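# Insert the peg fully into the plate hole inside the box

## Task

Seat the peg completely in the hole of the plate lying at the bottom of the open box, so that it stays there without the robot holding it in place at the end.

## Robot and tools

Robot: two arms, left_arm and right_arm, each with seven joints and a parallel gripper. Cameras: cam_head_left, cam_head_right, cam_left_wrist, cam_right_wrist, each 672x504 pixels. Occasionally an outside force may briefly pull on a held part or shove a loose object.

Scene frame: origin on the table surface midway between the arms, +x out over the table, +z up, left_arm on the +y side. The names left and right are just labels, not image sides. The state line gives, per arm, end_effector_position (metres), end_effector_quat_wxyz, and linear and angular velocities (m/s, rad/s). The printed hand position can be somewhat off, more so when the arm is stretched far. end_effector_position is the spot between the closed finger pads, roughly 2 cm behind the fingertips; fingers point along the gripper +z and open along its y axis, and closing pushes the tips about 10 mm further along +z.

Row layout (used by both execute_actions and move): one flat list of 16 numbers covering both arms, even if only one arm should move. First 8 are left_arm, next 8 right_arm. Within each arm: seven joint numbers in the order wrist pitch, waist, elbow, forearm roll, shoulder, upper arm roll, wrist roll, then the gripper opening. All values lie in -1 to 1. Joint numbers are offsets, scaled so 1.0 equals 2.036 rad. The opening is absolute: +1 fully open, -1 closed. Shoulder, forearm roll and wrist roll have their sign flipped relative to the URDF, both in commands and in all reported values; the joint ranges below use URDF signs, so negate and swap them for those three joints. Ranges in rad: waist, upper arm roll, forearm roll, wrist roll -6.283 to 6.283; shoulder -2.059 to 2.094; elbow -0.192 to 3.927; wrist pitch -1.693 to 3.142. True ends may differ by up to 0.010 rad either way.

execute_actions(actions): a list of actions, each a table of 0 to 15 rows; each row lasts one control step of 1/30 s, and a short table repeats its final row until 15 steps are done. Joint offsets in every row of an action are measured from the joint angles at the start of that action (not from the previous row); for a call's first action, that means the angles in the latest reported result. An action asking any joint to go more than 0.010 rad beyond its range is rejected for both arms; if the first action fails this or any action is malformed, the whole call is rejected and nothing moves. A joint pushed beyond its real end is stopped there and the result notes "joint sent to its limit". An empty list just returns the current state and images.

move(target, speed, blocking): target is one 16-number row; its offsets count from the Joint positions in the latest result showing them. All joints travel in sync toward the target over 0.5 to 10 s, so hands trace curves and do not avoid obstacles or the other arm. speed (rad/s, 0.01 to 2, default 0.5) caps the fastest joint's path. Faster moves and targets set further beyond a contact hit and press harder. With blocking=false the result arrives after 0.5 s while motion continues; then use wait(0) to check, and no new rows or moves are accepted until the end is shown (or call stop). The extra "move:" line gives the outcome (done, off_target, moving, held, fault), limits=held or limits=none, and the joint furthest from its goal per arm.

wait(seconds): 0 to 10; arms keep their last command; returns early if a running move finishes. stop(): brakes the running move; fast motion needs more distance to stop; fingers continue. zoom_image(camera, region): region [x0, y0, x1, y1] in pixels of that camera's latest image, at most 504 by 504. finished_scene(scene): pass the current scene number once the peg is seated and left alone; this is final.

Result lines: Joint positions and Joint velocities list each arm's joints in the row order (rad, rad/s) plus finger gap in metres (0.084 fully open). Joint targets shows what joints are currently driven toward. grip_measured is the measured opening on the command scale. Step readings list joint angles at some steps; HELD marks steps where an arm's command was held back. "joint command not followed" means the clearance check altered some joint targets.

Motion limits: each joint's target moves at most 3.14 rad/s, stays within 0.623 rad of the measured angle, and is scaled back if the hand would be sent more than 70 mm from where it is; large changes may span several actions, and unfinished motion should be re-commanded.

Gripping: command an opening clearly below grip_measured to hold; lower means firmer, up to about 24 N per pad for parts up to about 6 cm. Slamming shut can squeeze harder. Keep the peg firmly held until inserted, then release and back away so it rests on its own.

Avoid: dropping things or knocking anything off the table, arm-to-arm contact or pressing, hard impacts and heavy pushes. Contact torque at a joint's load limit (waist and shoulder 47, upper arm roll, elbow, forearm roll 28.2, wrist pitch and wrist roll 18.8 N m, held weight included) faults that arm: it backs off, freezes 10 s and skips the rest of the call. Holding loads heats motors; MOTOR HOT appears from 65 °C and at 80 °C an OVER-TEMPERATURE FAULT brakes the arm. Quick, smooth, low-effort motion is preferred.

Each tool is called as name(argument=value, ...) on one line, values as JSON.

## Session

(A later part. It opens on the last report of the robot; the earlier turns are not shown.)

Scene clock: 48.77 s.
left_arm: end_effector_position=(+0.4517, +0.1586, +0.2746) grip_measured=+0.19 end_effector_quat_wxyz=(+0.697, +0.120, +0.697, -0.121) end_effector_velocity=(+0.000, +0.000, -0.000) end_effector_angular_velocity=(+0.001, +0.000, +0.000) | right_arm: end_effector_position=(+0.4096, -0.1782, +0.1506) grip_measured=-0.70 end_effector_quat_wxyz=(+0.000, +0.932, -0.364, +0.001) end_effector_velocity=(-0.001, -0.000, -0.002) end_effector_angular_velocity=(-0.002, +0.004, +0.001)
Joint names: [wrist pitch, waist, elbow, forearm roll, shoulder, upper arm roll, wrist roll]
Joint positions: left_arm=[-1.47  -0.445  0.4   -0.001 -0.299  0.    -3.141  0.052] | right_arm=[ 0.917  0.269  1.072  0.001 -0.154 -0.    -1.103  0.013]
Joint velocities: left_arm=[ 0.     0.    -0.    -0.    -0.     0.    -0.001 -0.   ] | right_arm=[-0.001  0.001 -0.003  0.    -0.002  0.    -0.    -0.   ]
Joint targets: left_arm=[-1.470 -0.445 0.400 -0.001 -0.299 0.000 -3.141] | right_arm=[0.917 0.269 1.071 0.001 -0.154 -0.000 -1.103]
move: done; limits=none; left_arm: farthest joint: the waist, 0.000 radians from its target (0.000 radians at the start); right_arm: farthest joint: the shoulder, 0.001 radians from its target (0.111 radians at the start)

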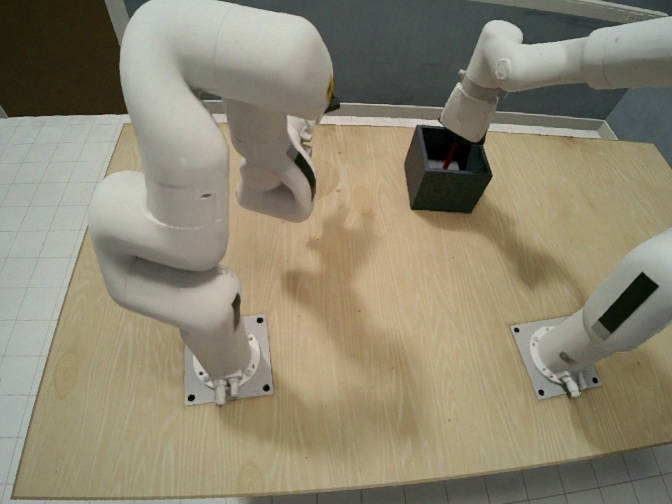

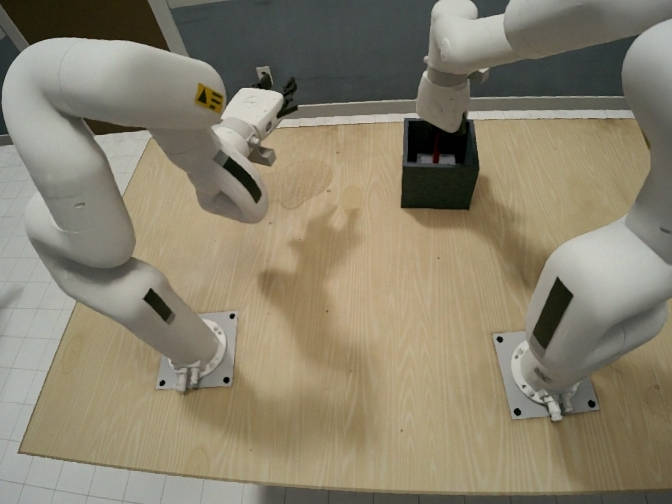

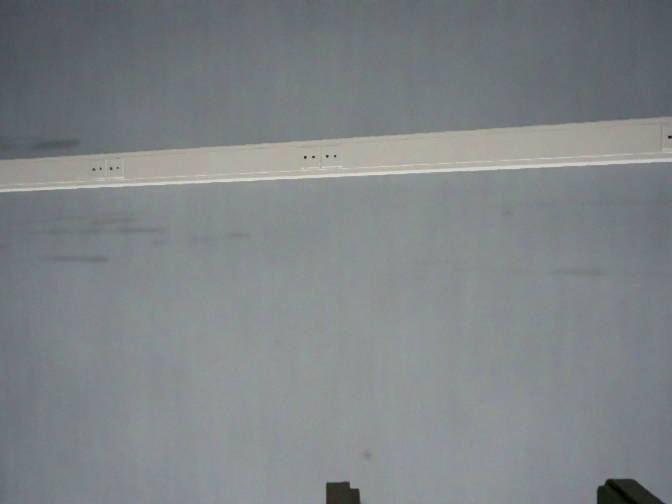

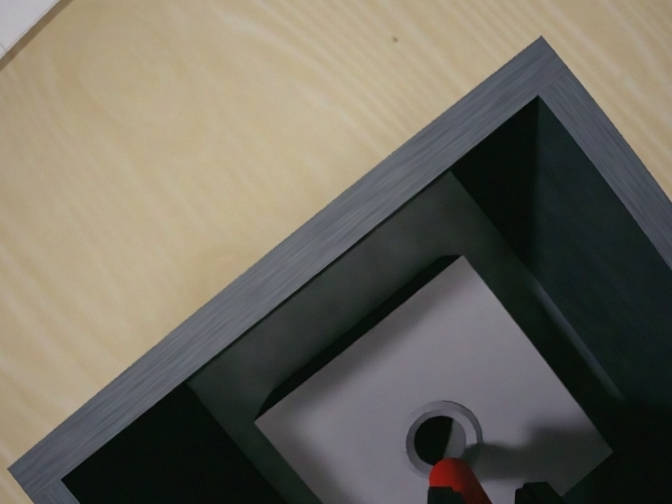

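move(target=[0,0,0,0,0,0,0,0.2,0,-0.0029,0,0,0,0,0,-1])

move(target=[0,0,0,0,0,0,0,0.2,-0.0852,0,-0.0316,0,-0.0538,0,0,-1], speed=0.07)

move(target=[0,0,0,0,0,0,0,0.2,-0.011,0,-0.0033,0,-0.0077,0,0,-1], speed=0.03)

Scene clock: 57.67 s.
left_arm: end_effector_position=(+0.4517, +0.1586, +0.2746) grip_measured=+0.19 end_effector_quat_wxyz=(+0.697, +0.120, +0.697, -0.121) end_effector_velocity=(-0.000, -0.001, +0.000) end_effector_angular_velocity=(-0.001, -0.001, -0.002) | right_arm: end_effector_position=(+0.4106, -0.1809, +0.1506) grip_measured=-0.70 end_effector_quat_wxyz=(+0.000, +0.930, -0.366, +0.001) end_effector_velocity=(+0.000, -0.001, -0.000) end_effector_angular_velocity=(-0.000, +0.000, -0.001)
Joint names: [wrist pitch, waist, elbow, forearm roll, shoulder, upper arm roll, wrist roll]
Joint positions: left_arm=[-1.47  -0.445  0.4   -0.001 -0.299  0.    -3.141  0.052] | right_arm=[ 0.917  0.263  1.072  0.001 -0.154 -0.    -1.103  0.013]
Joint velocities: left_arm=[-0.    -0.001  0.    -0.001  0.    -0.     0.001  0.   ] | right_arm=[-0.    -0.001 -0.     0.    -0.     0.    -0.     0.   ]
Joint targets: left_arm=[-1.470 -0.445 0.400 -0.001 -0.299 0.000 -3.141] | right_arm=[0.917 0.263 1.072 0.001 -0.154 -0.000 -1.103]
move: done; limits=none; left_arm: farthest joint: the waist, 0.000 radians from its target (0.000 radians at the start); right_arm: farthest joint: the waist, 0.000 radians from its target (0.006 radians at the start)

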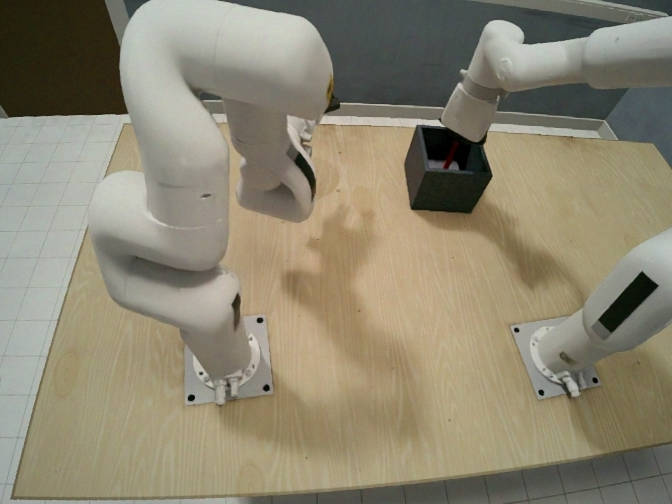

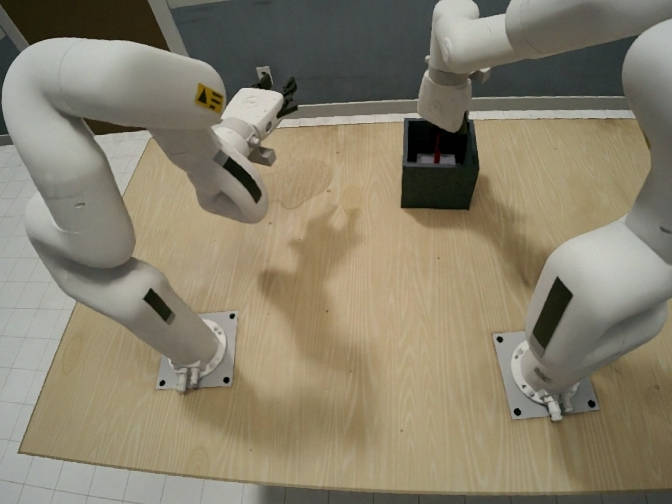

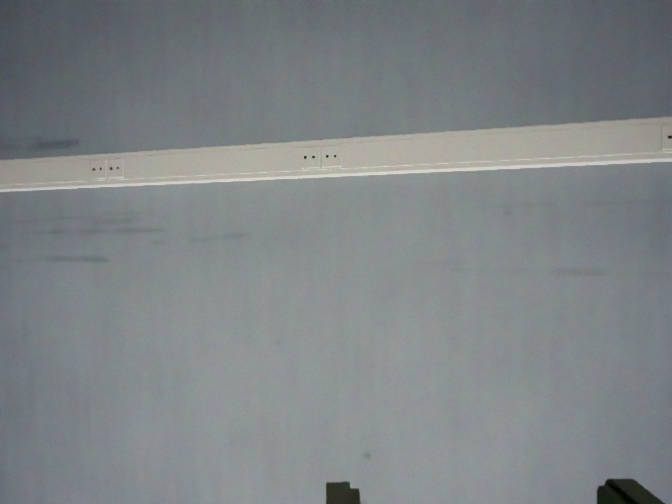

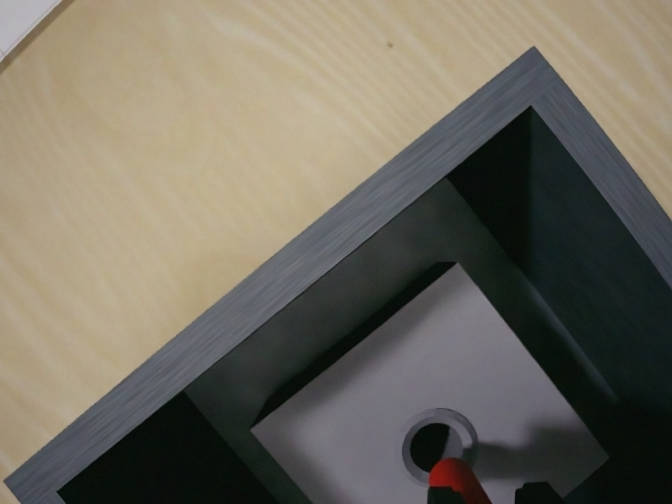

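Scene clock: 60.50 s.
left_arm: end_effector_position=(+0.4517, +0.1586, +0.2746) grip_measured=+0.19 end_effector_quat_wxyz=(+0.697, +0.120, +0.697, -0.121) end_effector_velocity=(+0.000, -0.000, +0.000) end_effector_angular_velocity=(+0.000, -0.000, -0.000) | right_arm: end_effector_position=(+0.4101, -0.1806, +0.0851) grip_measured=-0.70 end_effector_quat_wxyz=(+0.000, +0.931, -0.366, -0.000) end_effector_velocity=(+0.000, -0.000, -0.001) end_effector_angular_velocity=(-0.000, -0.001, +0.000)
Joint names: [wrist pitch, waist, elbow, forearm roll, shoulder, upper arm roll, wrist roll]
Joint positions: left_arm=[-1.47  -0.445  0.4   -0.001 -0.299  0.    -3.141  0.052] | right_arm=[ 0.744  0.263  1.007  0.001 -0.263  0.    -1.103  0.013]
Joint velocities: left_arm=[-0. -0.  0. -0. -0.  0. -0. -0.] | right_arm=[-0.004 -0.    -0.001  0.001 -0.002 -0.     0.    -0.   ]
Joint targets: left_arm=[-1.470 -0.445 0.400 -0.001 -0.299 0.000 -3.141] | right_arm=[0.744 0.263 1.007 0.001 -0.263 -0.000 -1.103]
move: done; limits=none; left_arm: farthest joint: the waist, 0.000 radians from its target (0.000 radians at the start); right_arm: farthest joint: the elbow, 0.001 radians from its target (0.064 radians at the start)

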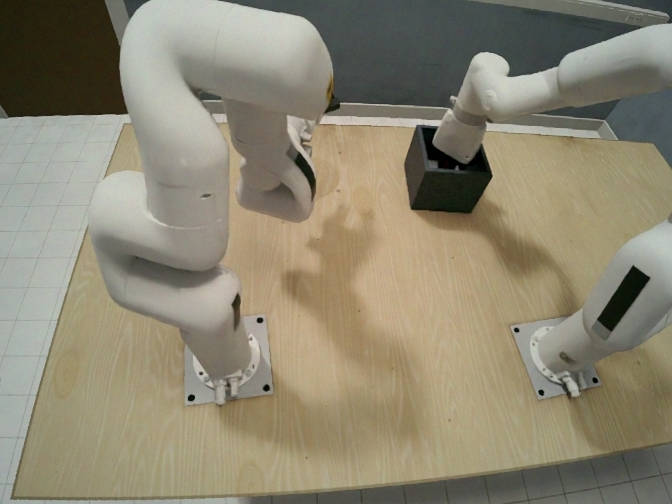

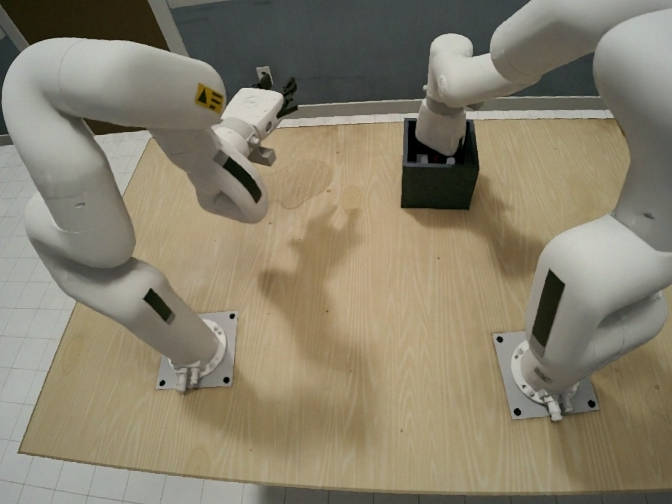

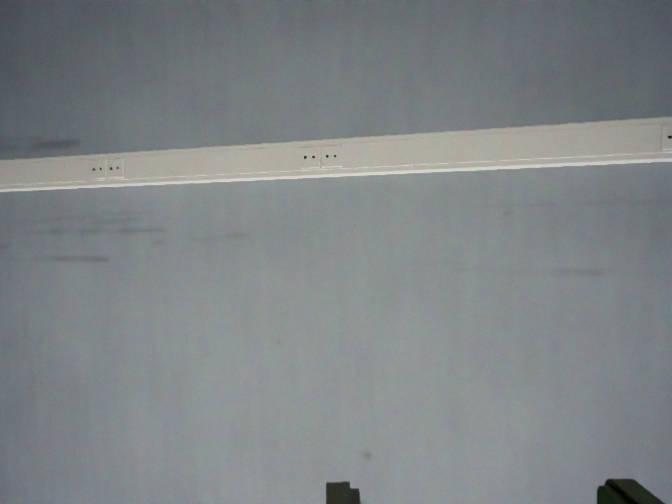

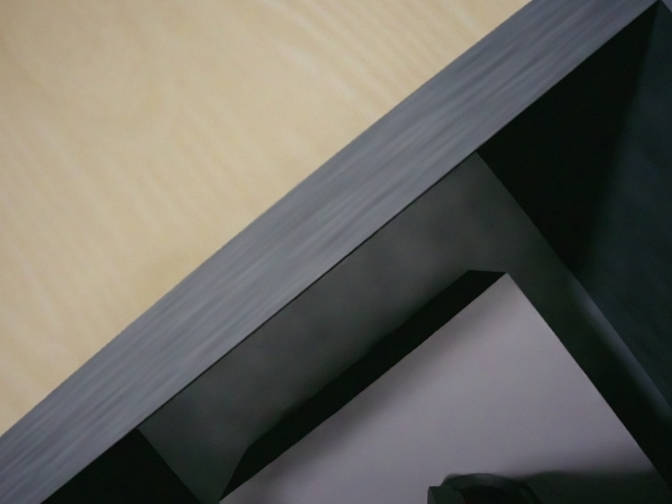

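Scene clock: 61.63 s.
left_arm: end_effector_position=(+0.4517, +0.1586, +0.2746) grip_measured=+0.19 end_effector_quat_wxyz=(+0.697, +0.120, +0.697, -0.121) end_effector_velocity=(-0.000, -0.000, +0.000) end_effector_angular_velocity=(+0.000, -0.001, -0.001) | right_arm: end_effector_position=(+0.4110, -0.1799, +0.0795) grip_measured=-0.69 end_effector_quat_wxyz=(-0.001, +0.931, -0.366, +0.002) end_effector_velocity=(-0.000, +0.000, +0.000) end_effector_angular_velocity=(+0.002, -0.006, +0.001)
Joint names: [wrist pitch, waist, elbow, forearm roll, shoulder, upper arm roll, wrist roll]
Joint positions: left_arm=[-1.47  -0.445  0.4   -0.001 -0.299  0.    -3.141  0.052] | right_arm=[ 0.723  0.263  1.002  0.001 -0.274  0.001 -1.103  0.013]
Joint velocities: left_arm=[ 0.    -0.     0.    -0.001  0.     0.    -0.     0.   ] | right_arm=[-0.008  0.001 -0.007 -0.     0.004 -0.     0.    -0.   ]
Joint targets: left_arm=[-1.470 -0.445 0.400 -0.001 -0.299 0.000 -3.141] | right_arm=[0.722 0.263 1.000 0.001 -0.279 0.000 -1.103]
move: done; limits=none; left_arm: farthest joint: the waist, 0.000 radians from its target (0.000 radians at the start); right_arm: farthest joint: the shoulder, 0.004 radians from its target (0.015 radians at the start)

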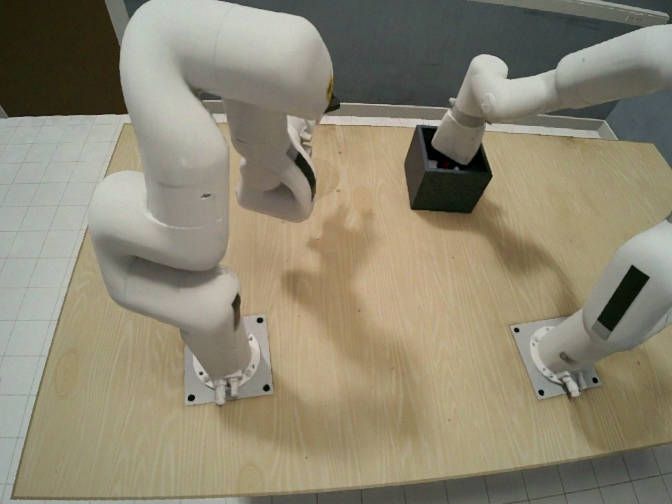

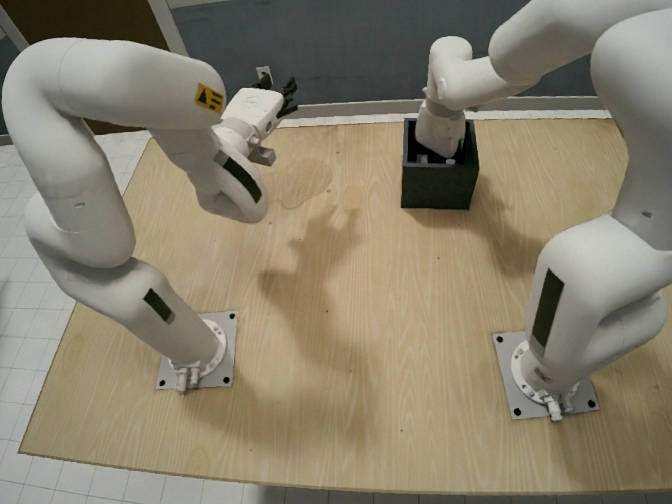

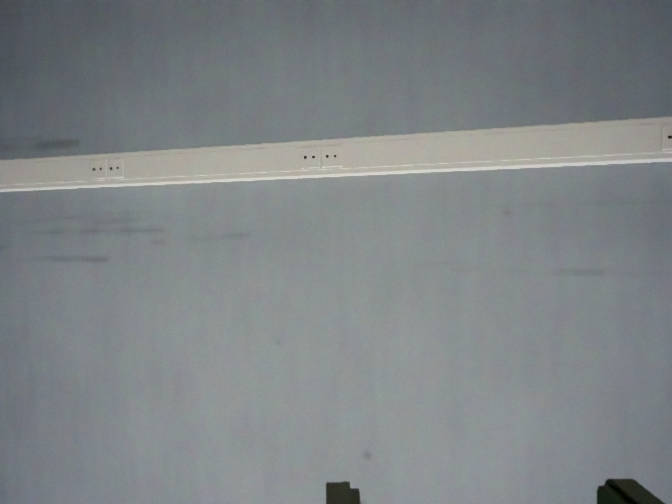

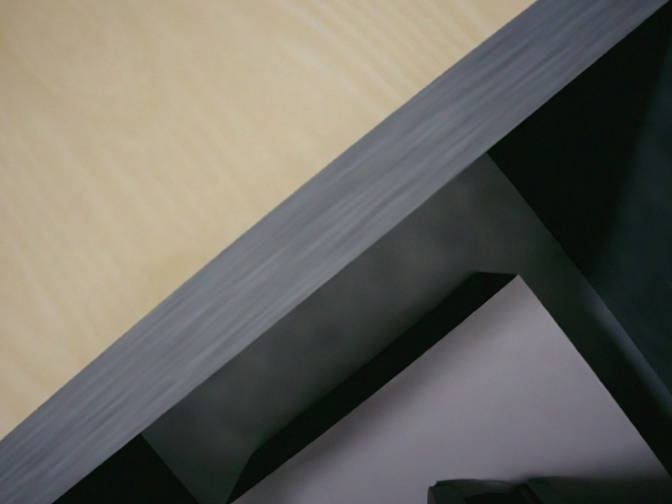

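execute_actions(actions=[[[0,0,0,0,0,0,0,0.2,0,0,0,0,0,0,0,-0.35]]])

move(target=[0,0,0,0,0,0,0,0.2,0.14,0,0.055,0,0.085,0,0,-0.35], speed=0.4)

Scene clock: 64.57 s.
left_arm: end_effector_position=(+0.4517, +0.1586, +0.2746) grip_measured=+0.19 end_effector_quat_wxyz=(+0.697, +0.120, +0.697, -0.121) end_effector_velocity=(-0.000, -0.001, -0.001) end_effector_angular_velocity=(+0.000, +0.001, -0.001) | right_arm: end_effector_position=(+0.4097, -0.1802, +0.0778) grip_measured=-0.37 end_effector_quat_wxyz=(-0.000, +0.931, -0.366, +0.000) end_effector_velocity=(+0.000, -0.001, +0.001) end_effector_angular_velocity=(-0.001, +0.000, -0.002)
Joint names: [wrist pitch, waist, elbow, forearm roll, shoulder, upper arm roll, wrist roll]
Joint positions: left_arm=[-1.47  -0.445  0.4   -0.001 -0.299  0.    -3.141  0.052] | right_arm=[ 0.723  0.264  1.     0.001 -0.276  0.001 -1.103  0.028]
Joint velocities: left_arm=[-0.    -0.001  0.     0.    -0.001  0.     0.     0.   ] | right_arm=[ 0.002 -0.001  0.001  0.     0.001 -0.001 -0.     0.   ]
Joint targets: left_arm=[-1.470 -0.445 0.400 -0.001 -0.299 0.000 -3.141] | right_arm=[0.723 0.263 1.002 0.001 -0.274 0.001 -1.103]
Step readings (joint positions):
0: left_arm=[-1.470 -0.445 0.400 -0.001 -0.299 0.000 -3.141] | right_arm=[0.722 0.263 1.000 0.001 -0.274 0.000 -1.103]
1: left_arm=[-1.470 -0.445 0.400 -0.001 -0.299 0.000 -3.141] | right_arm=[0.722 0.263 1.000 0.001 -0.273 0.000 -1.103]
2: left_arm=[-1.470 -0.445 0.400 -0.001 -0.299 0.000 -3.141] | right_arm=[0.719 0.263 1.001 0.001 -0.274 0.001 -1.103]
4: left_arm=[-1.470 -0.445 0.400 -0.001 -0.299 0.000 -3.141] | right_arm=[0.720 0.264 0.999 0.001 -0.277 0.001 -1.103]
8: left_arm=[-1.470 -0.445 0.400 -0.001 -0.299 0.000 -3.141] | right_arm=[0.721 0.264 0.999 0.001 -0.277 0.001 -1.103]
15: Joint positions above

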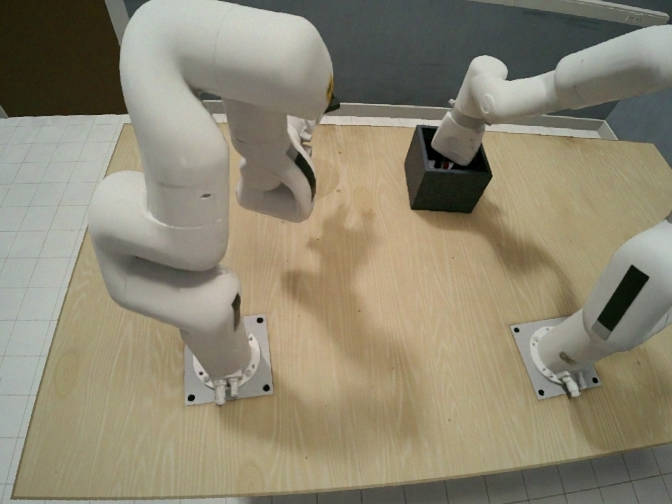

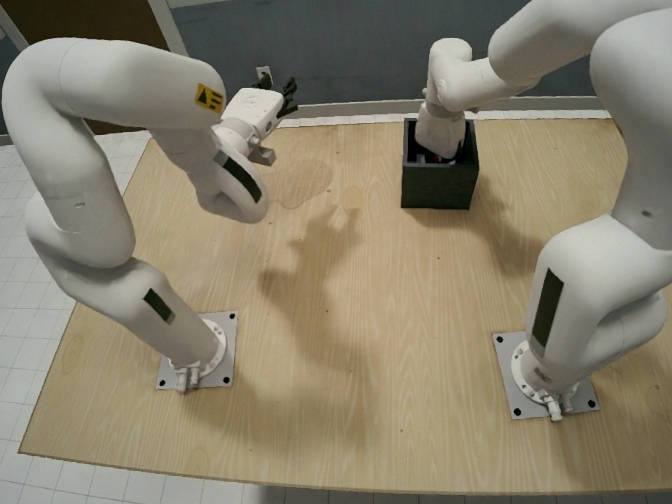

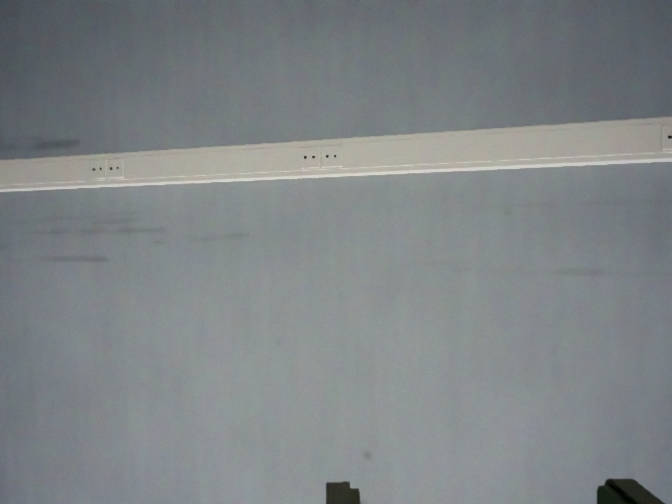

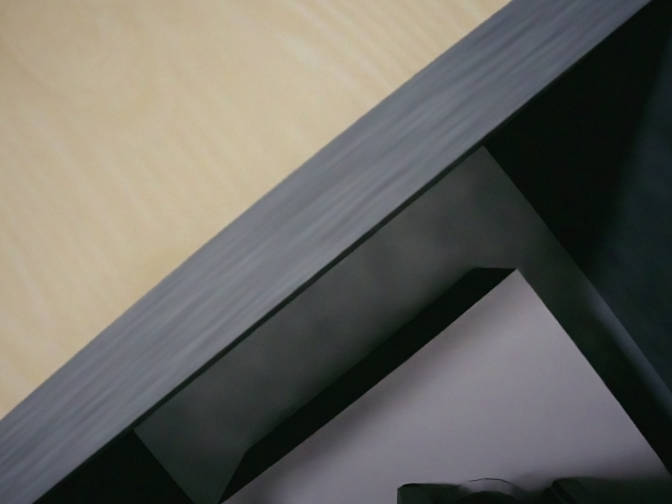

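Scene clock: 65.87 s.
left_arm: end_effector_position=(+0.4517, +0.1586, +0.2746) grip_measured=+0.19 end_effector_quat_wxyz=(+0.697, +0.120, +0.697, -0.121) end_effector_velocity=(-0.000, -0.000, +0.000) end_effector_angular_velocity=(-0.000, -0.001, -0.001) | right_arm: end_effector_position=(+0.4080, -0.1809, +0.1843) grip_measured=-0.37 end_effector_quat_wxyz=(+0.000, +0.931, -0.366, +0.000) end_effector_velocity=(-0.000, -0.000, +0.002) end_effector_angular_velocity=(+0.001, -0.001, +0.000)
Joint names: [wrist pitch, waist, elbow, forearm roll, shoulder, upper arm roll, wrist roll]
Joint positions: left_arm=[-1.47  -0.445  0.4   -0.001 -0.299  0.    -3.141  0.052] | right_arm=[ 1.007  0.264  1.111  0.001 -0.104  0.001 -1.103  0.028]
Joint velocities: left_arm=[-0.    -0.     0.    -0.     0.001  0.     0.     0.   ] | right_arm=[ 0.004 -0.001  0.001 -0.     0.004 -0.     0.001 -0.   ]
Joint targets: left_arm=[-1.470 -0.445 0.400 -0.001 -0.299 0.000 -3.141] | right_arm=[1.008 0.264 1.112 0.001 -0.103 0.001 -1.103]
move: done; limits=none; left_arm: farthest joint: the waist, 0.000 radians from its target (0.000 radians at the start); right_arm: farthest joint: the shoulder, 0.001 radians from its target (0.173 radians at the start)

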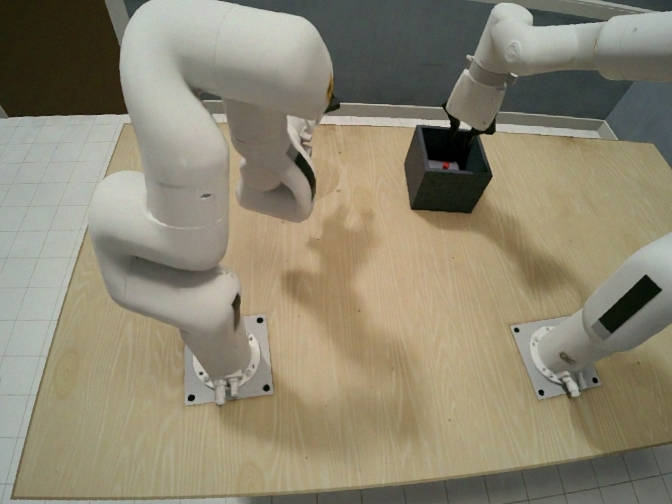

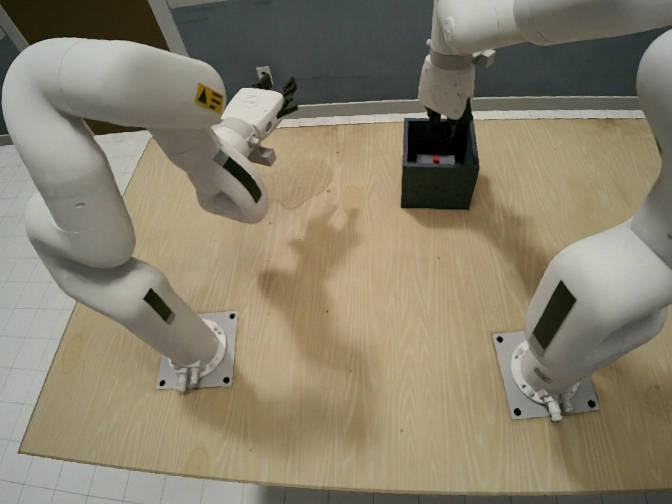

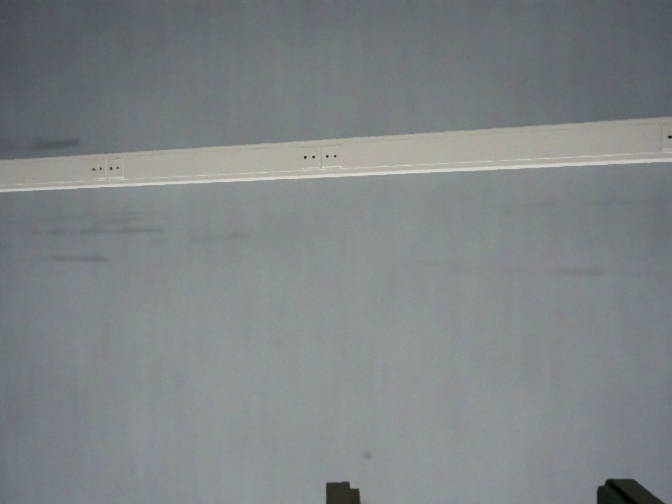

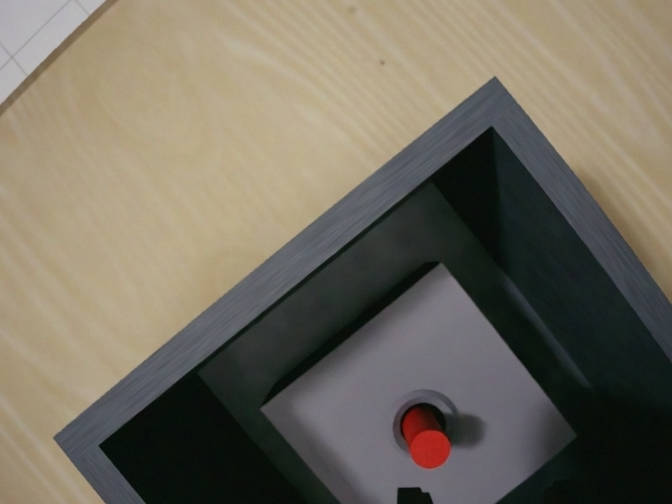

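finished_scene(scene=2)

The scene is finished: the task was done.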